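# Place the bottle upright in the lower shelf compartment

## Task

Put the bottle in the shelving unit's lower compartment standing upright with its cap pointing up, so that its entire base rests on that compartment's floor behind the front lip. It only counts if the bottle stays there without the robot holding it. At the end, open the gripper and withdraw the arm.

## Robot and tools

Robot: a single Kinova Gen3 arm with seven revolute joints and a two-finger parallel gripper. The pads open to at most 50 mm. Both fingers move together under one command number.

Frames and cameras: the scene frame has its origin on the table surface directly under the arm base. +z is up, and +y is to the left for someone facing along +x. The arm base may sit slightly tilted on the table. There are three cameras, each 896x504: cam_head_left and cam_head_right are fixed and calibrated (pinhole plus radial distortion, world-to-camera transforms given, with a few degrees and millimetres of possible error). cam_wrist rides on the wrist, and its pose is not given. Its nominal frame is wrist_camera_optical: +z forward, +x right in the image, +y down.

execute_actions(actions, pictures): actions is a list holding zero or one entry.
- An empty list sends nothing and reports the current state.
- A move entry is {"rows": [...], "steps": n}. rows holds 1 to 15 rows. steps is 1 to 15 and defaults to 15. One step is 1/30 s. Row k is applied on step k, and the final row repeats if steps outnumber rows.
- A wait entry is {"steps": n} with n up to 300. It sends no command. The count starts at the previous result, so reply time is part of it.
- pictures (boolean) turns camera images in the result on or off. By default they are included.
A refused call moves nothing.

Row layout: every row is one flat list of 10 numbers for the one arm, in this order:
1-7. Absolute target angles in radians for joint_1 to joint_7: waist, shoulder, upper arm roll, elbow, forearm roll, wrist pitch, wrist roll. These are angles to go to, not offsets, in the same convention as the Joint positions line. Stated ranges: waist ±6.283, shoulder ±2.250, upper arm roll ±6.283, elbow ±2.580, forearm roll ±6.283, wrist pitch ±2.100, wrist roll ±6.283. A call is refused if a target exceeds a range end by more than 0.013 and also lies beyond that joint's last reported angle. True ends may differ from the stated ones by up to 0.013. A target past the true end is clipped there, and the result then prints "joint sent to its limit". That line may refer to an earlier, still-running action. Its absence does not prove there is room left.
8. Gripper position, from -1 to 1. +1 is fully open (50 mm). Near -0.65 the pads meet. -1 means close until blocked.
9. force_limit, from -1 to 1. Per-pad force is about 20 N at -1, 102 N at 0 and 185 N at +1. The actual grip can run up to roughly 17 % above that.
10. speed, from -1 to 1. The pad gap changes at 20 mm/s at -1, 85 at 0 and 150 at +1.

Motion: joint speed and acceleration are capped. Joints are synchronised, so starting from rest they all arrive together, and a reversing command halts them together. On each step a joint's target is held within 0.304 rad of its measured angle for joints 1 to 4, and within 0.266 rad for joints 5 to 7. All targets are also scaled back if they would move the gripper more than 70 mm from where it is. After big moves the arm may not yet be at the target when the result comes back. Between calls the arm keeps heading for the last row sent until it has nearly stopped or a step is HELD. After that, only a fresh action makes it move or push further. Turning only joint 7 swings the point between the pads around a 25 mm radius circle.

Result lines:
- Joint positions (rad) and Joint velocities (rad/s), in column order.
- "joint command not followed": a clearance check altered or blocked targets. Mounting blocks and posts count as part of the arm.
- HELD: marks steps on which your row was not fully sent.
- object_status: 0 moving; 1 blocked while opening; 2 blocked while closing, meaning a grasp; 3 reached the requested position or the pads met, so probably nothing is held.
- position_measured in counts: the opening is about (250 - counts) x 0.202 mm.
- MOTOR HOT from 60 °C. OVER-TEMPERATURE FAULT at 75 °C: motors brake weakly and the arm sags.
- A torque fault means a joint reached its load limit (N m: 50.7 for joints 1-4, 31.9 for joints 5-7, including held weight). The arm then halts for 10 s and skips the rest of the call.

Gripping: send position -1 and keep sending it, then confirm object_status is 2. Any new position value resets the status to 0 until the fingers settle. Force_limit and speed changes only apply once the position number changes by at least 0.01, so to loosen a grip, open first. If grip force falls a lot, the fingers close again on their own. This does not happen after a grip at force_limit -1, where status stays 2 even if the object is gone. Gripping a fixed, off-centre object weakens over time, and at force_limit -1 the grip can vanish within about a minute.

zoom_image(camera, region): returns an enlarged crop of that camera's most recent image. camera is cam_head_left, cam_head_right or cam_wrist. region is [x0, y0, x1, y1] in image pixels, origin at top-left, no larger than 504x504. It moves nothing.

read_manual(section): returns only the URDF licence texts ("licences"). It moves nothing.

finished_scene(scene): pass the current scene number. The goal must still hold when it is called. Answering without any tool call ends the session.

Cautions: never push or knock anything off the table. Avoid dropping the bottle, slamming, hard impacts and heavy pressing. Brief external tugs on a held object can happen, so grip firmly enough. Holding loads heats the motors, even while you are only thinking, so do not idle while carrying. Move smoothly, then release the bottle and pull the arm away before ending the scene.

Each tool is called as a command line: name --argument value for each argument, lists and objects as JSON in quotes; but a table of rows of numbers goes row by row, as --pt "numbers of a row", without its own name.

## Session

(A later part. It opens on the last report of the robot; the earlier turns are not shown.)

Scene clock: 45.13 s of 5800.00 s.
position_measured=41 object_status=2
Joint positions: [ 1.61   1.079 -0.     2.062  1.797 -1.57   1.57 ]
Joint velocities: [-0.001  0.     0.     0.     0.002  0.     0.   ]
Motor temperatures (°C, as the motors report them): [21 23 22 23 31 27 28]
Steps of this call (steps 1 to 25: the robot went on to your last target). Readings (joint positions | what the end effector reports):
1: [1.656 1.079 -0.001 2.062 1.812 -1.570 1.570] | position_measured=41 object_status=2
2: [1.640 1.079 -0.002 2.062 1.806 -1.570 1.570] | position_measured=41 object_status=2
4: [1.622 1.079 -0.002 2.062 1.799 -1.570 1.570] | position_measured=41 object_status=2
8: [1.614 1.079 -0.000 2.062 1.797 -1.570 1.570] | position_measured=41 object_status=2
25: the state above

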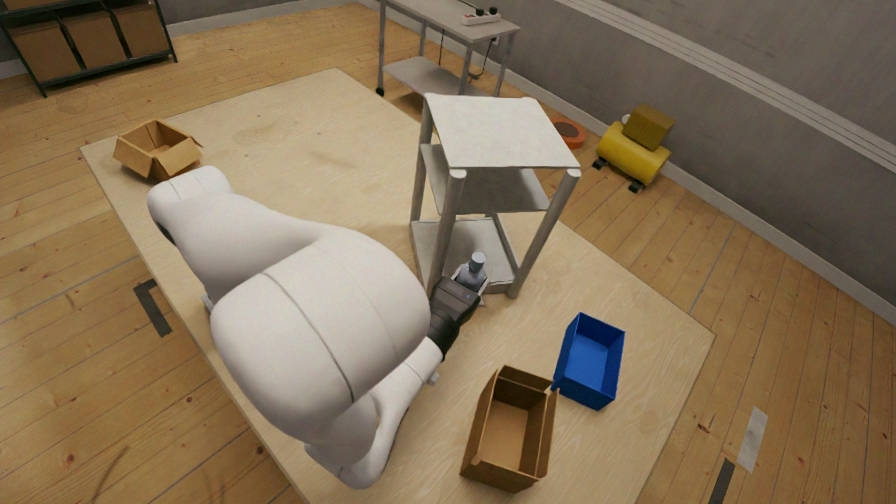

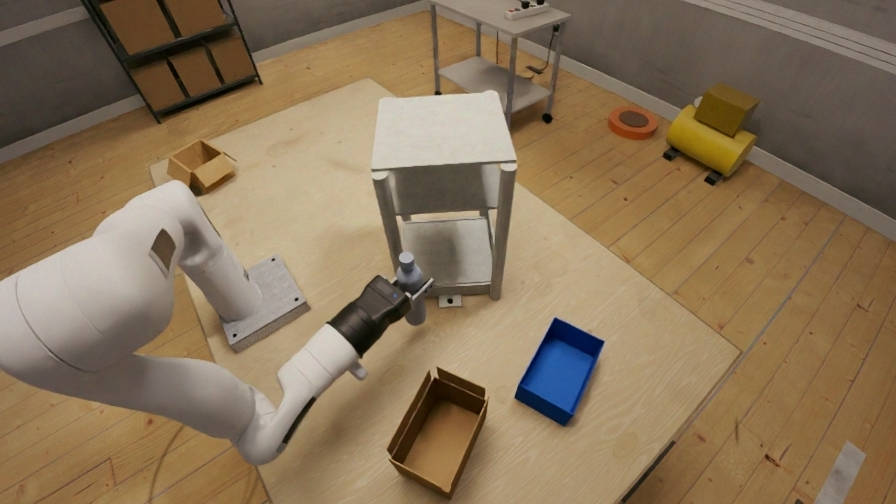

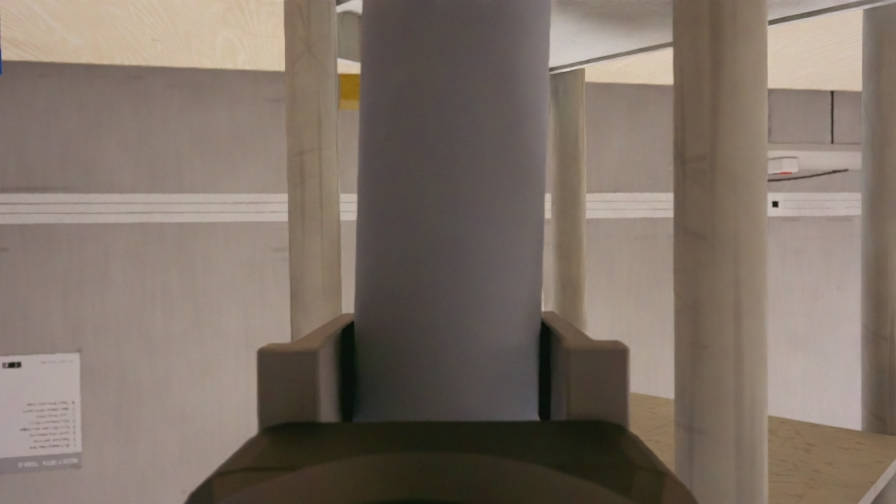

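execute_actions --actions '[{"rows":[[1.34,1.079,0,2.062,1.575,-1.57,1.57,-1,-0.3,0]]}]' --pictures false

execute_actions --actions '[{"steps":15}]'

Scene clock: 47.60 s of 5800.00 s.
position_measured=41 object_status=2
Joint positions: [ 1.349  1.079 -0.002  2.062  1.576 -1.57   1.57 ]
Joint velocities: [-0.048 -0.002  0.017  0.001 -0.031 -0.003  0.001]
Motor temperatures (°C, as the motors report them): [21 23 22 23 31 27 28]
Steps of this call (steps 1 to 15: the robot went on to your last target; steps 16 to 59: nothing new was sent; steps 60 to 74: all 15 steps of this action). Readings (joint positions | what the end effector reports):
60: [1.608 1.079 0.000 2.062 1.796 -1.570 1.570] | position_measured=41 object_status=2
61: [1.601 1.079 0.001 2.062 1.792 -1.570 1.570] | position_measured=41 object_status=2
63: [1.571 1.079 0.002 2.062 1.771 -1.570 1.570] | position_measured=41 object_status=2
67: [1.455 1.079 0.001 2.062 1.675 -1.570 1.570] | position_measured=41 object_status=2
74: the state above

Scene clock: 48.10 s of 5800.00 s.
position_measured=41 object_status=2
Joint positions: [ 1.34   1.079 -0.     2.062  1.575 -1.57   1.57 ]
Joint velocities: [-0.001  0.    -0.001 -0.     0.     0.001  0.   ]
Motor temperatures (°C, as the motors report them): [21 23 22 23 31 27 28]
Steps of this call (steps 1 to 15: the robot went on to your last target). Readings (joint positions | what the end effector reports):
1: [1.347 1.079 -0.001 2.062 1.575 -1.570 1.570] | position_measured=41 object_status=2
2: [1.345 1.079 -0.000 2.062 1.575 -1.570 1.570] | position_measured=41 object_status=2
4: [1.343 1.079 -0.000 2.062 1.575 -1.570 1.570] | position_measured=41 object_status=2
8: [1.341 1.079 -0.000 2.062 1.575 -1.570 1.570] | position_measured=41 object_status=2
15: the state above
The arm was judged still, so your last target was given up. Only a new action makes it travel on or press farther. Fingers that are still opening or closing keep moving.

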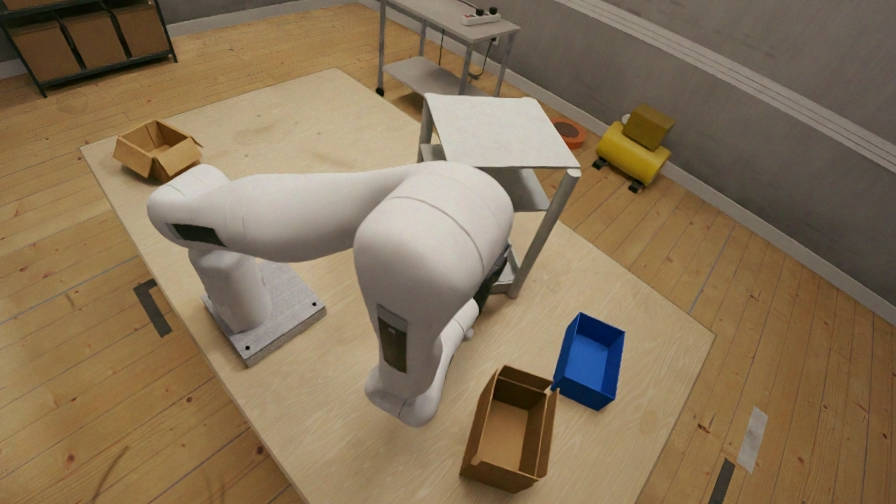

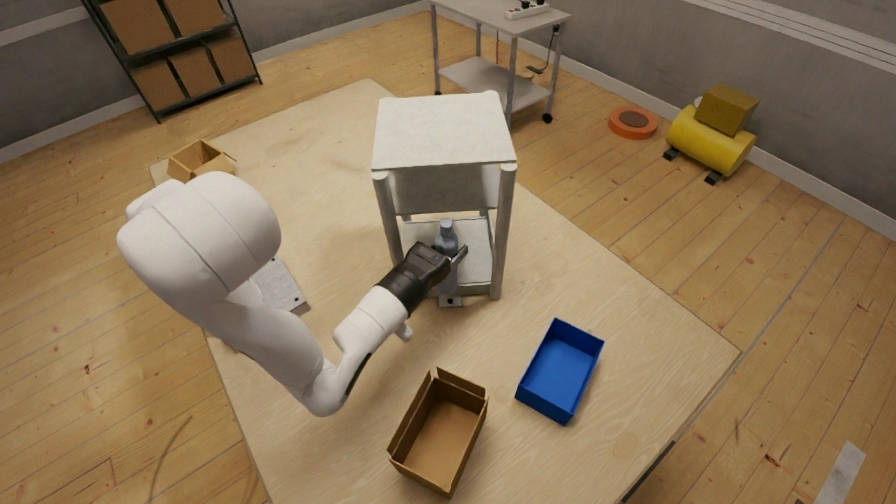

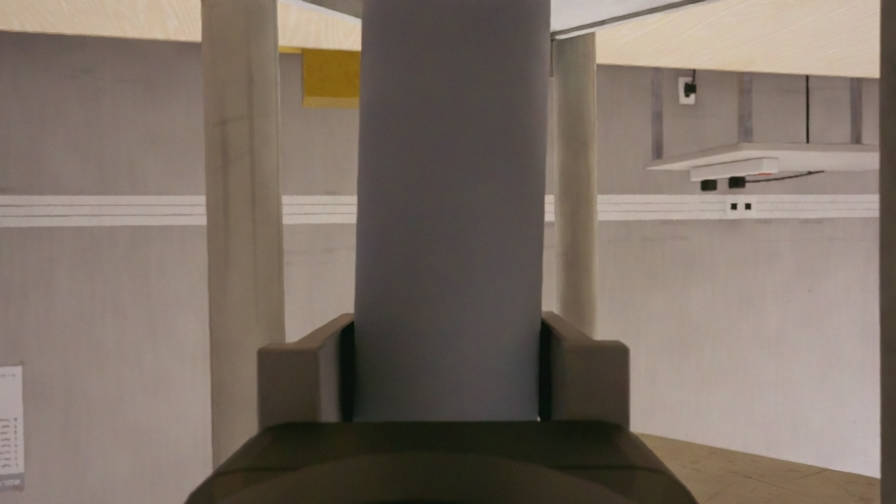

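execute_actions --actions '[{"rows":[[1.152,1.079,0,2.062,1.423,-1.57,1.57,-1,-0.3,0]]}]' --pictures false

execute_actions --actions '[{"rows":[[1.152,1.105,0,2.036,1.423,-1.57,1.57,-1,-0.3,0]]}]'

Scene clock: 50.10 s of 5800.00 s.
position_measured=41 object_status=2
Joint positions: [ 1.158  1.081  0.002  2.062  1.423 -1.568  1.57 ]
Joint velocities: [-0.053  0.002 -0.     0.004  0.001 -0.003 -0.001]
Motor temperatures (°C, as the motors report them): [21 23 22 23 31 27 28]
Steps of this call (steps 1 to 45: nothing new was sent; steps 46 to 60: all 15 steps of this action). Readings (joint positions | what the end effector reports):
46: [1.338 1.079 0.000 2.062 1.574 -1.570 1.570] | position_measured=41 object_status=2
47: [1.332 1.079 0.001 2.062 1.570 -1.570 1.570] | position_measured=41 object_status=2
49: [1.301 1.079 0.002 2.062 1.549 -1.570 1.570] | position_measured=41 object_status=2
53: [1.204 1.079 0.002 2.060 1.461 -1.570 1.569] | position_measured=41 object_status=2
60: the state above

Scene clock: 50.60 s of 5800.00 s.
position_measured=41 object_status=2
Joint positions: [ 1.152  1.105 -0.     2.036  1.423 -1.57   1.57 ]
Joint velocities: [-0.001  0.002 -0.001 -0.001 -0.001  0.001  0.   ]
Motor temperatures (°C, as the motors report them): [21 23 22 23 31 27 28]
Steps of this call (steps 1 to 15: all 15 steps of this action). Readings (joint positions | what the end effector reports):
1: [1.157 1.083 0.002 2.061 1.423 -1.568 1.570] | position_measured=41 object_status=2
2: [1.156 1.089 0.001 2.055 1.423 -1.570 1.570] | position_measured=41 object_status=2
4: [1.154 1.100 -0.000 2.043 1.423 -1.570 1.570] | position_measured=41 object_status=2
8: [1.153 1.104 0.000 2.037 1.423 -1.570 1.570] | position_measured=41 object_status=2
15: the state above

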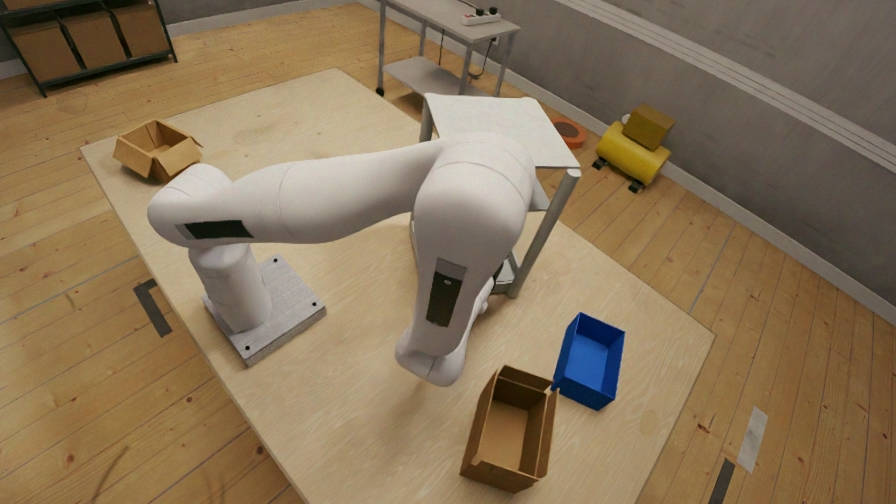

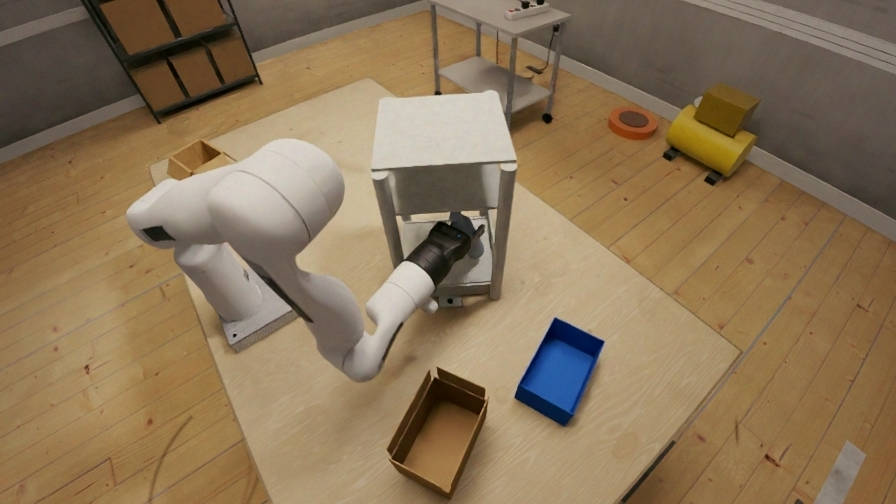

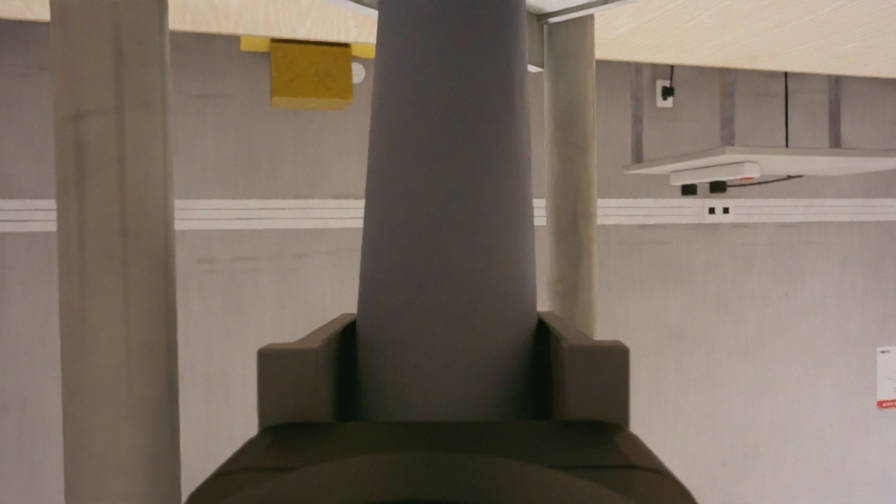

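execute_actions --actions '[{"rows":[[1.152,1.0,0,2.141,1.423,-1.4,1.57,-1,-0.3,0]]}]'

zoom_image --camera "cam_head_right" --region '[360,160,540,320]'

Scene clock: 52.93 s of 5800.00 s.
position_measured=41 object_status=2
Joint positions: [ 1.152  1.002 -0.     2.141  1.423 -1.4    1.57 ]
Joint velocities: [ 0.001 -0.016 -0.001  0.003 -0.001  0.001  0.001]
Motor temperatures (°C, as the motors report them): [21 23 22 23 31 27 28]
Steps of this call (steps 1 to 15: the robot went on to your last target; steps 16 to 55: nothing new was sent; steps 56 to 70: all 15 steps of this action). Readings (joint positions | what the end effector reports):
56: [1.152 1.103 0.000 2.037 1.423 -1.568 1.570] | position_measured=41 object_status=2
57: [1.152 1.096 0.000 2.043 1.423 -1.560 1.570] | position_measured=41 object_status=2
59: [1.152 1.066 0.000 2.070 1.422 -1.517 1.570] | position_measured=41 object_status=2
63: [1.152 1.010 -0.000 2.132 1.424 -1.414 1.570] | position_measured=41 object_status=2
70: the state above

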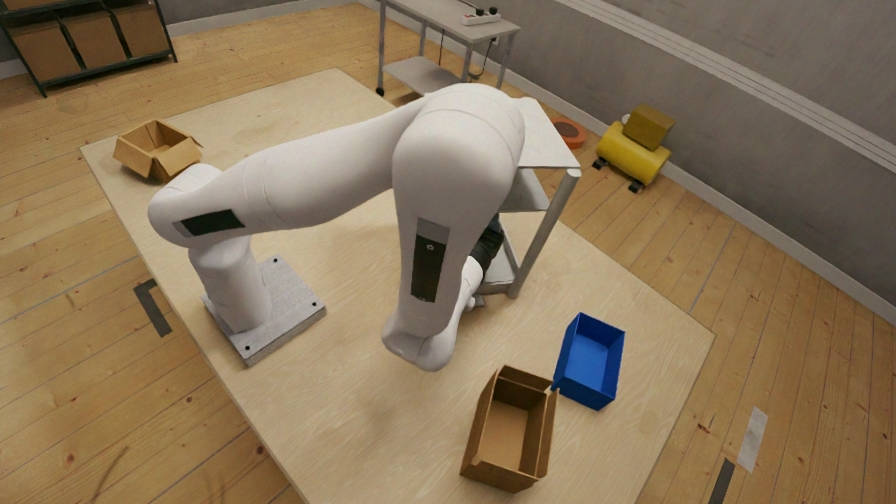

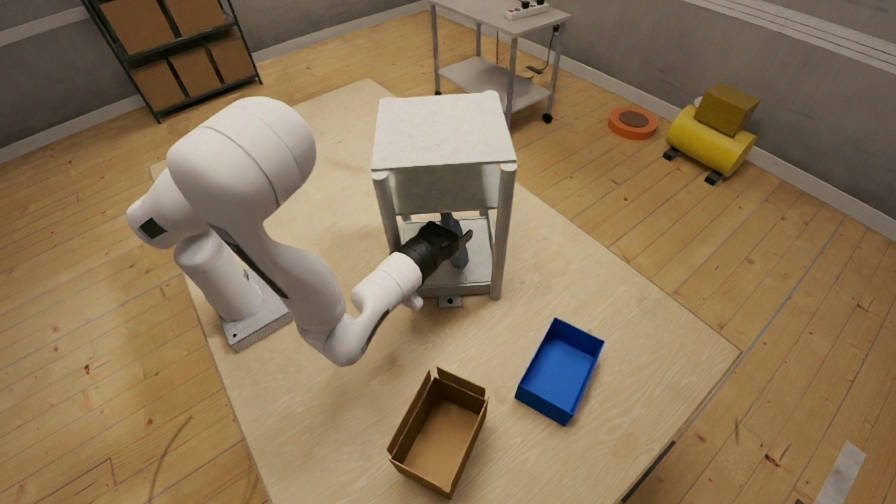

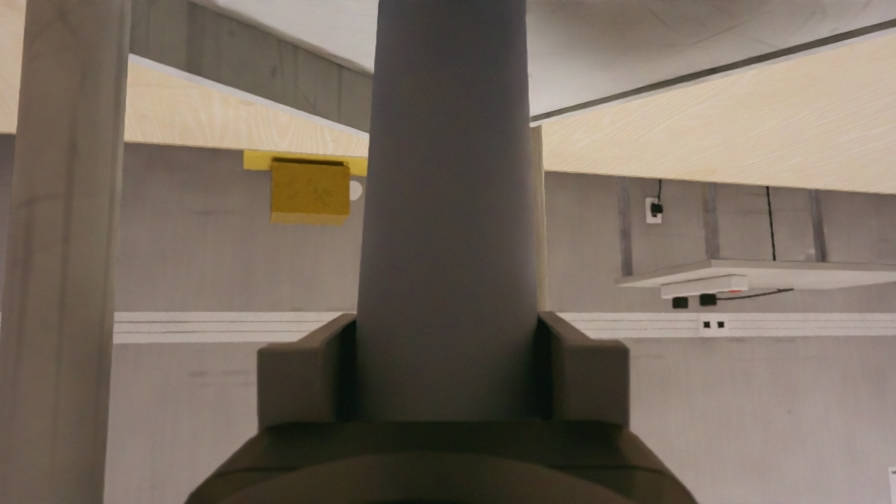

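Region (360, 160, 540, 320) of cam_head_right's 896x504 image, scaled by 2.800, with more detail than that image has.

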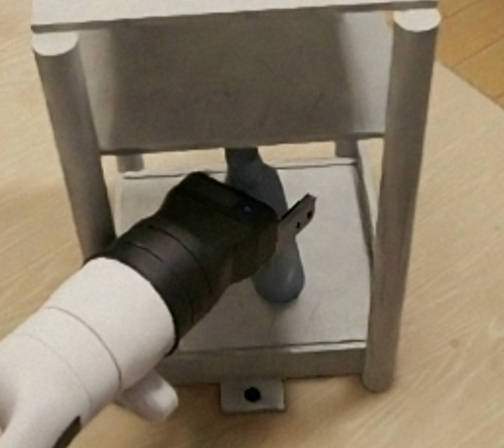

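execute_actions --actions '[{"rows":[[1.13,1.0,0,2.141,1.38,-1.365,1.57,-1,-0.3,0]]}]'

zoom_image --camera "cam_head_right" --region '[360,160,540,320]'

Scene clock: 54.60 s of 5800.00 s.
position_measured=41 object_status=2
Joint positions: [ 1.13   0.995 -0.004  2.143  1.382 -1.372  1.569]
Joint velocities: [-0.001 -0.003  0.     0.    -0.001 -0.    -0.   ]
Motor temperatures (°C, as the motors report them): [21 23 22 23 31 27 28]
Steps of this call (steps 1 to 15: the robot went on to your last target; steps 16 to 35: nothing new was sent; steps 36 to 50: all 15 steps of this action). Readings (joint positions | what the end effector reports):
36: [1.150 1.000 0.000 2.141 1.422 -1.399 1.570] | position_measured=41 object_status=2
37: [1.144 1.000 0.001 2.141 1.413 -1.392 1.570] | position_measured=41 object_status=2
39: [1.135 0.998 -0.002 2.142 1.392 -1.379 1.569] | position_measured=41 object_status=2
43: [1.131 0.996 -0.005 2.142 1.383 -1.373 1.569] | position_measured=41 object_status=2
50: the state above

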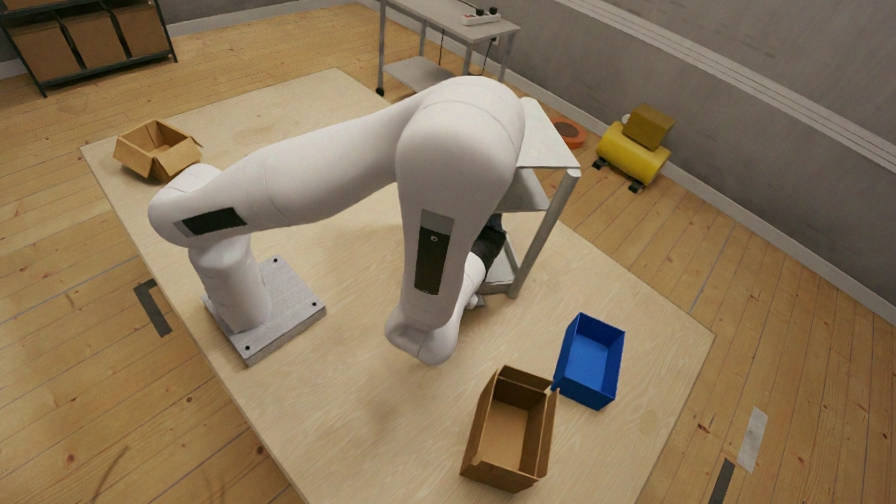

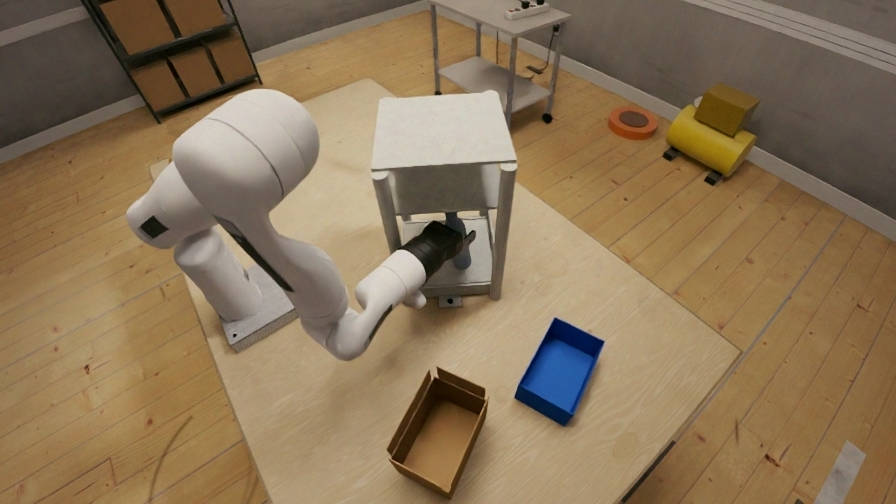

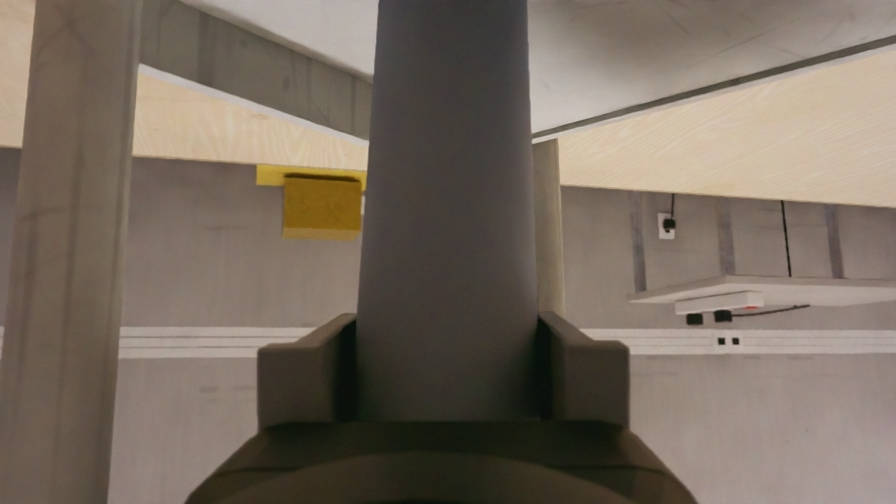

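Region (360, 160, 540, 320) of cam_head_right's 896x504 image, scaled by 2.800, with more detail than that image has.

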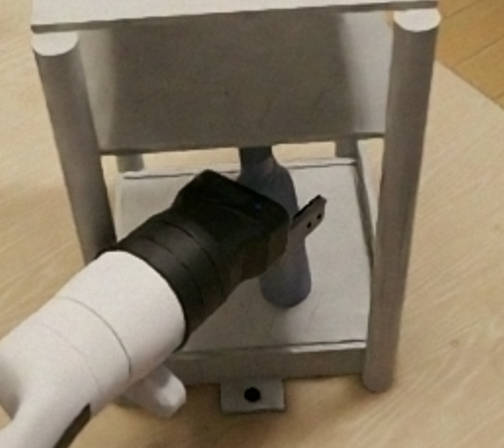

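In contact; advance to right it.

execute_actions --actions '[{"rows":[[1.08,1.0,0,2.141,1.33,-1.365,1.57,-1,-0.3,0]]}]'

zoom_image --camera "cam_head_right" --region '[360,160,540,320]'

Scene clock: 57.40 s of 5800.00 s.
position_measured=41 object_status=2
Joint positions: [ 1.082  0.994 -0.002  2.141  1.331 -1.371  1.57 ]
Joint velocities: [-0.003 -0.002 -0.    -0.    -0.002 -0.001  0.001]
Motor temperatures (°C, as the motors report them): [21 24 22 23 31 27 28]
Steps of this call (steps 1 to 15: the robot went on to your last target; steps 16 to 69: nothing new was sent; steps 70 to 84: all 15 steps of this action). Readings (joint positions | what the end effector reports):
70: [1.128 0.994 -0.004 2.143 1.382 -1.372 1.569] | position_measured=41 object_status=2
71: [1.121 0.994 -0.003 2.142 1.376 -1.372 1.569] | position_measured=41 object_status=2
73: [1.098 0.994 -0.002 2.142 1.353 -1.372 1.570] | position_measured=41 object_status=2
77: [1.084 0.994 -0.003 2.142 1.332 -1.371 1.569] | position_measured=41 object_status=2
84: the state above

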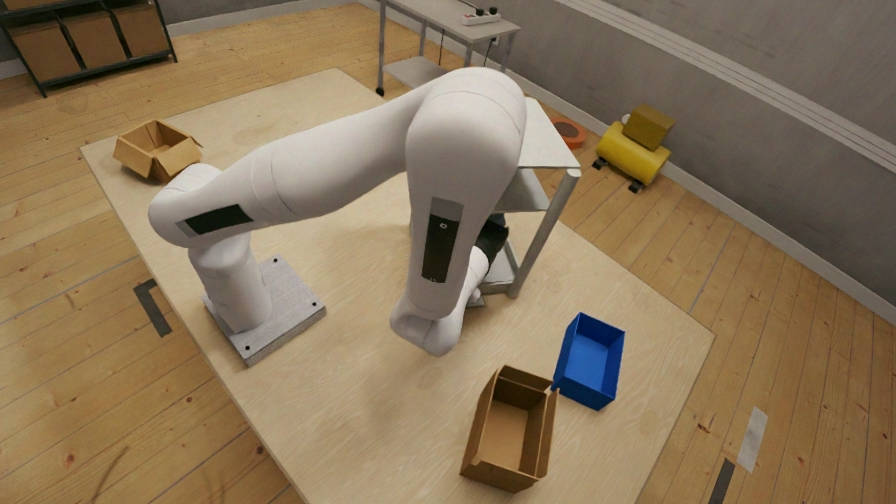

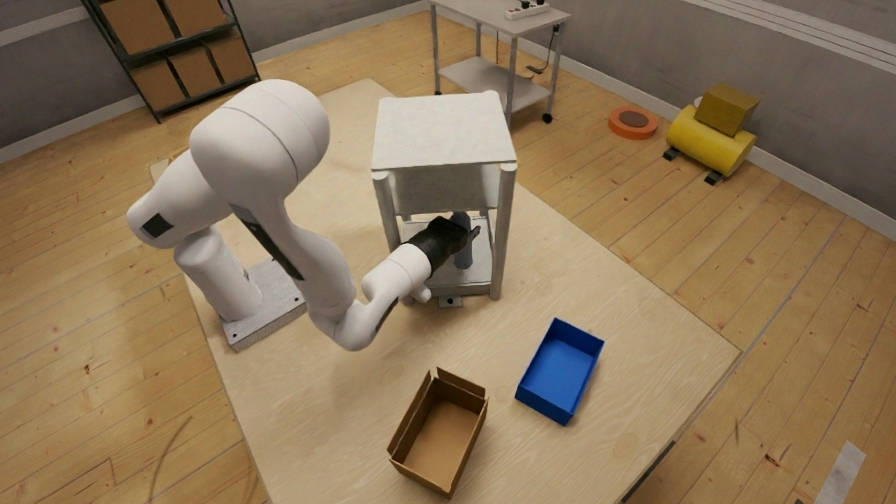

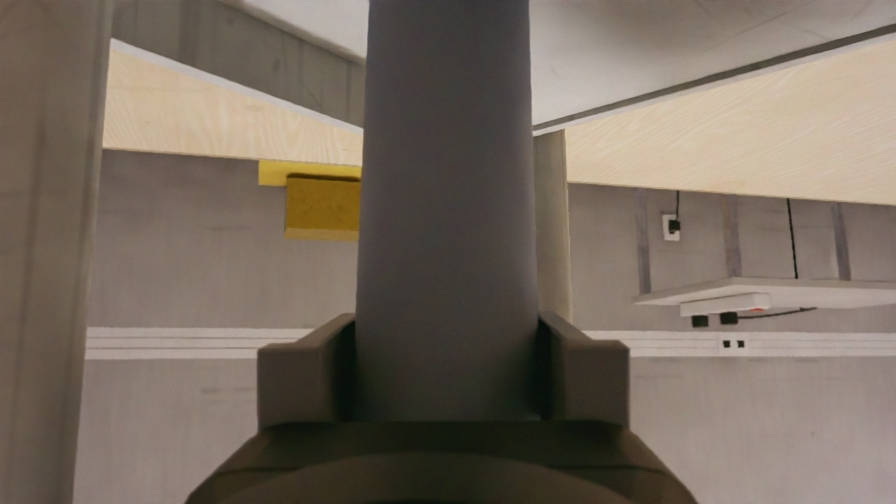

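Region (360, 160, 540, 320) of cam_head_right's 896x504 image, scaled by 2.800, with more detail than that image has.

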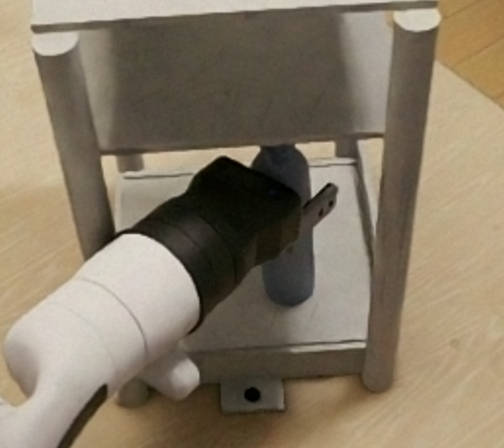

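execute_actions --actions '[{"rows":[[1.08,0.995,0,2.141,1.33,-1.372,1.57,1,-0.3,-0.5]]}]' --pictures false

execute_actions --actions '[{"rows":[[1.28,0.995,0,2.141,1.555,-1.372,1.57,1,-0.3,-0.5]]}]' --pictures false

execute_actions --actions '[{"rows":[[1.65,0.995,0,2.141,1.8,-1.372,1.57,1,-0.3,-0.5]]}]' --pictures false

execute_actions --actions '[{"steps":15}]'

Scene clock: 59.73 s of 5800.00 s.
position_measured=3 object_status=3
Joint positions: [ 1.08   0.995 -0.     2.141  1.33  -1.372  1.57 ]
Joint velocities: [ 0.001  0.001 -0.    -0.     0.     0.     0.   ]
Motor temperatures (°C, as the motors report them): [21 24 22 23 31 27 28]
Steps of this call (steps 1 to 15: the robot went on to your last target; steps 16 to 55: nothing new was sent; steps 56 to 70: all 15 steps of this action). Readings (joint positions | what the end effector reports):
56: [1.081 0.993 -0.002 2.141 1.331 -1.371 1.570] | position_measured=35 object_status=0
57: [1.081 0.993 -0.002 2.141 1.330 -1.370 1.570] | position_measured=26 object_status=0
59: [1.080 0.993 -0.000 2.141 1.330 -1.371 1.570] | position_measured=9 object_status=0
63: [1.080 0.995 0.000 2.141 1.330 -1.372 1.570] | position_measured=3 object_status=0
70: the state above

Scene clock: 60.23 s of 5800.00 s.
position_measured=3 object_status=3
Joint positions: [ 1.275  0.995  0.     2.141  1.555 -1.372  1.57 ]
Joint velocities: [ 0.041 -0.    -0.009 -0.002 -0.001 -0.001 -0.   ]
Motor temperatures (°C, as the motors report them): [21 24 22 23 31 27 28]
Steps of this call (steps 1 to 15: all 15 steps of this action). Readings (joint positions | what the end effector reports):
1: [1.082 0.995 -0.000 2.141 1.331 -1.372 1.570] | position_measured=3 object_status=3
2: [1.089 0.995 -0.001 2.141 1.337 -1.372 1.570] | position_measured=3 object_status=3
4: [1.119 0.995 -0.002 2.141 1.366 -1.372 1.570] | position_measured=3 object_status=3
8: [1.224 0.995 0.001 2.140 1.486 -1.372 1.570] | position_measured=3 object_status=3
15: the state above

Scene clock: 60.73 s of 5800.00 s.
position_measured=3 object_status=3
Joint positions: [ 1.622  0.995  0.002  2.141  1.787 -1.372  1.57 ]
Joint velocities: [0.39  0.001 0.005 0.002 0.264 0.002 0.   ]
Motor temperatures (°C, as the motors report them): [21 24 22 23 31 27 28]
Steps of this call (steps 1 to 15: all 15 steps of this action). Readings (joint positions | what the end effector reports):
1: [1.278 0.995 -0.000 2.141 1.556 -1.372 1.570] | position_measured=3 object_status=3
2: [1.286 0.995 -0.001 2.141 1.560 -1.372 1.570] | position_measured=3 object_status=3
4: [1.318 0.995 -0.002 2.141 1.581 -1.372 1.570] | position_measured=3 object_status=3
8: [1.438 0.995 -0.001 2.141 1.667 -1.372 1.570] | position_measured=3 object_status=3
15: the state above

Scene clock: 61.23 s of 5800.00 s.
position_measured=3 object_status=3
Joint positions: [ 1.65   0.995  0.     2.141  1.8   -1.372  1.57 ]
Joint velocities: [ 0.002 -0.001  0.    -0.     0.001 -0.    -0.   ]
Motor temperatures (°C, as the motors report them): [21 24 22 23 31 27 28]
Steps of this call (steps 1 to 15: the robot went on to your last target). Readings (joint positions | what the end effector reports):
1: [1.632 0.995 0.002 2.141 1.794 -1.372 1.570] | position_measured=3 object_status=3
2: [1.638 0.995 0.002 2.141 1.798 -1.372 1.570] | position_measured=3 object_status=3
4: [1.643 0.995 0.001 2.141 1.800 -1.372 1.570] | position_measured=3 object_status=3
8: [1.648 0.995 0.000 2.141 1.800 -1.372 1.570] | position_measured=3 object_status=3
15: the state above

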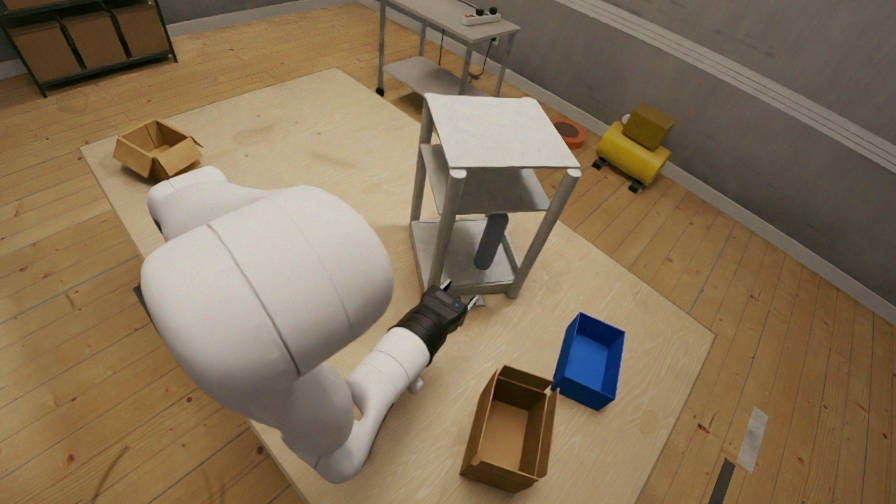

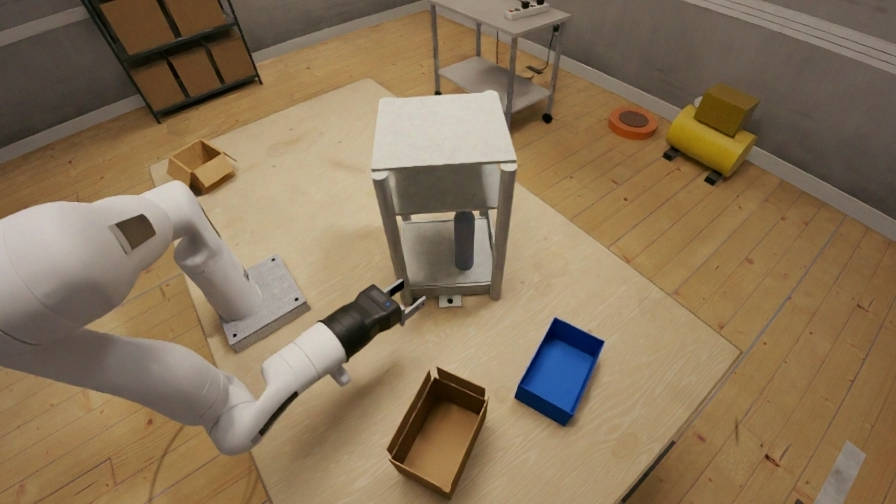

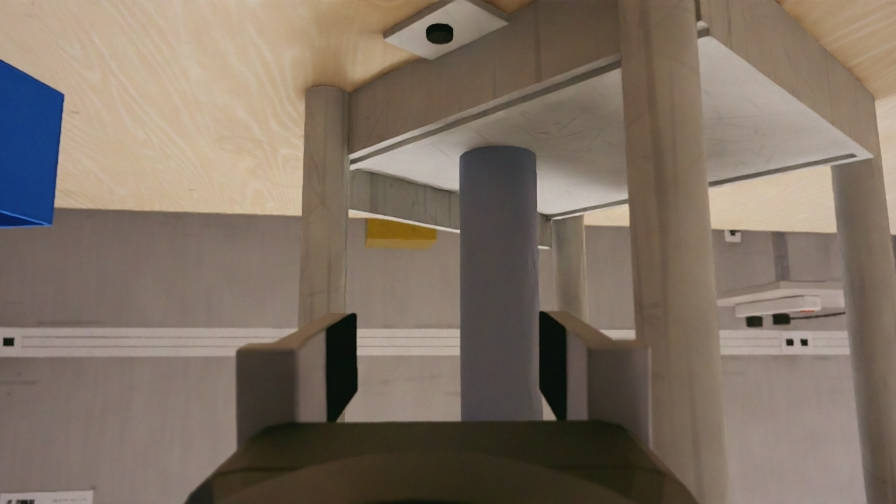

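finished_scene --scene 1

The scene is finished: the task was done.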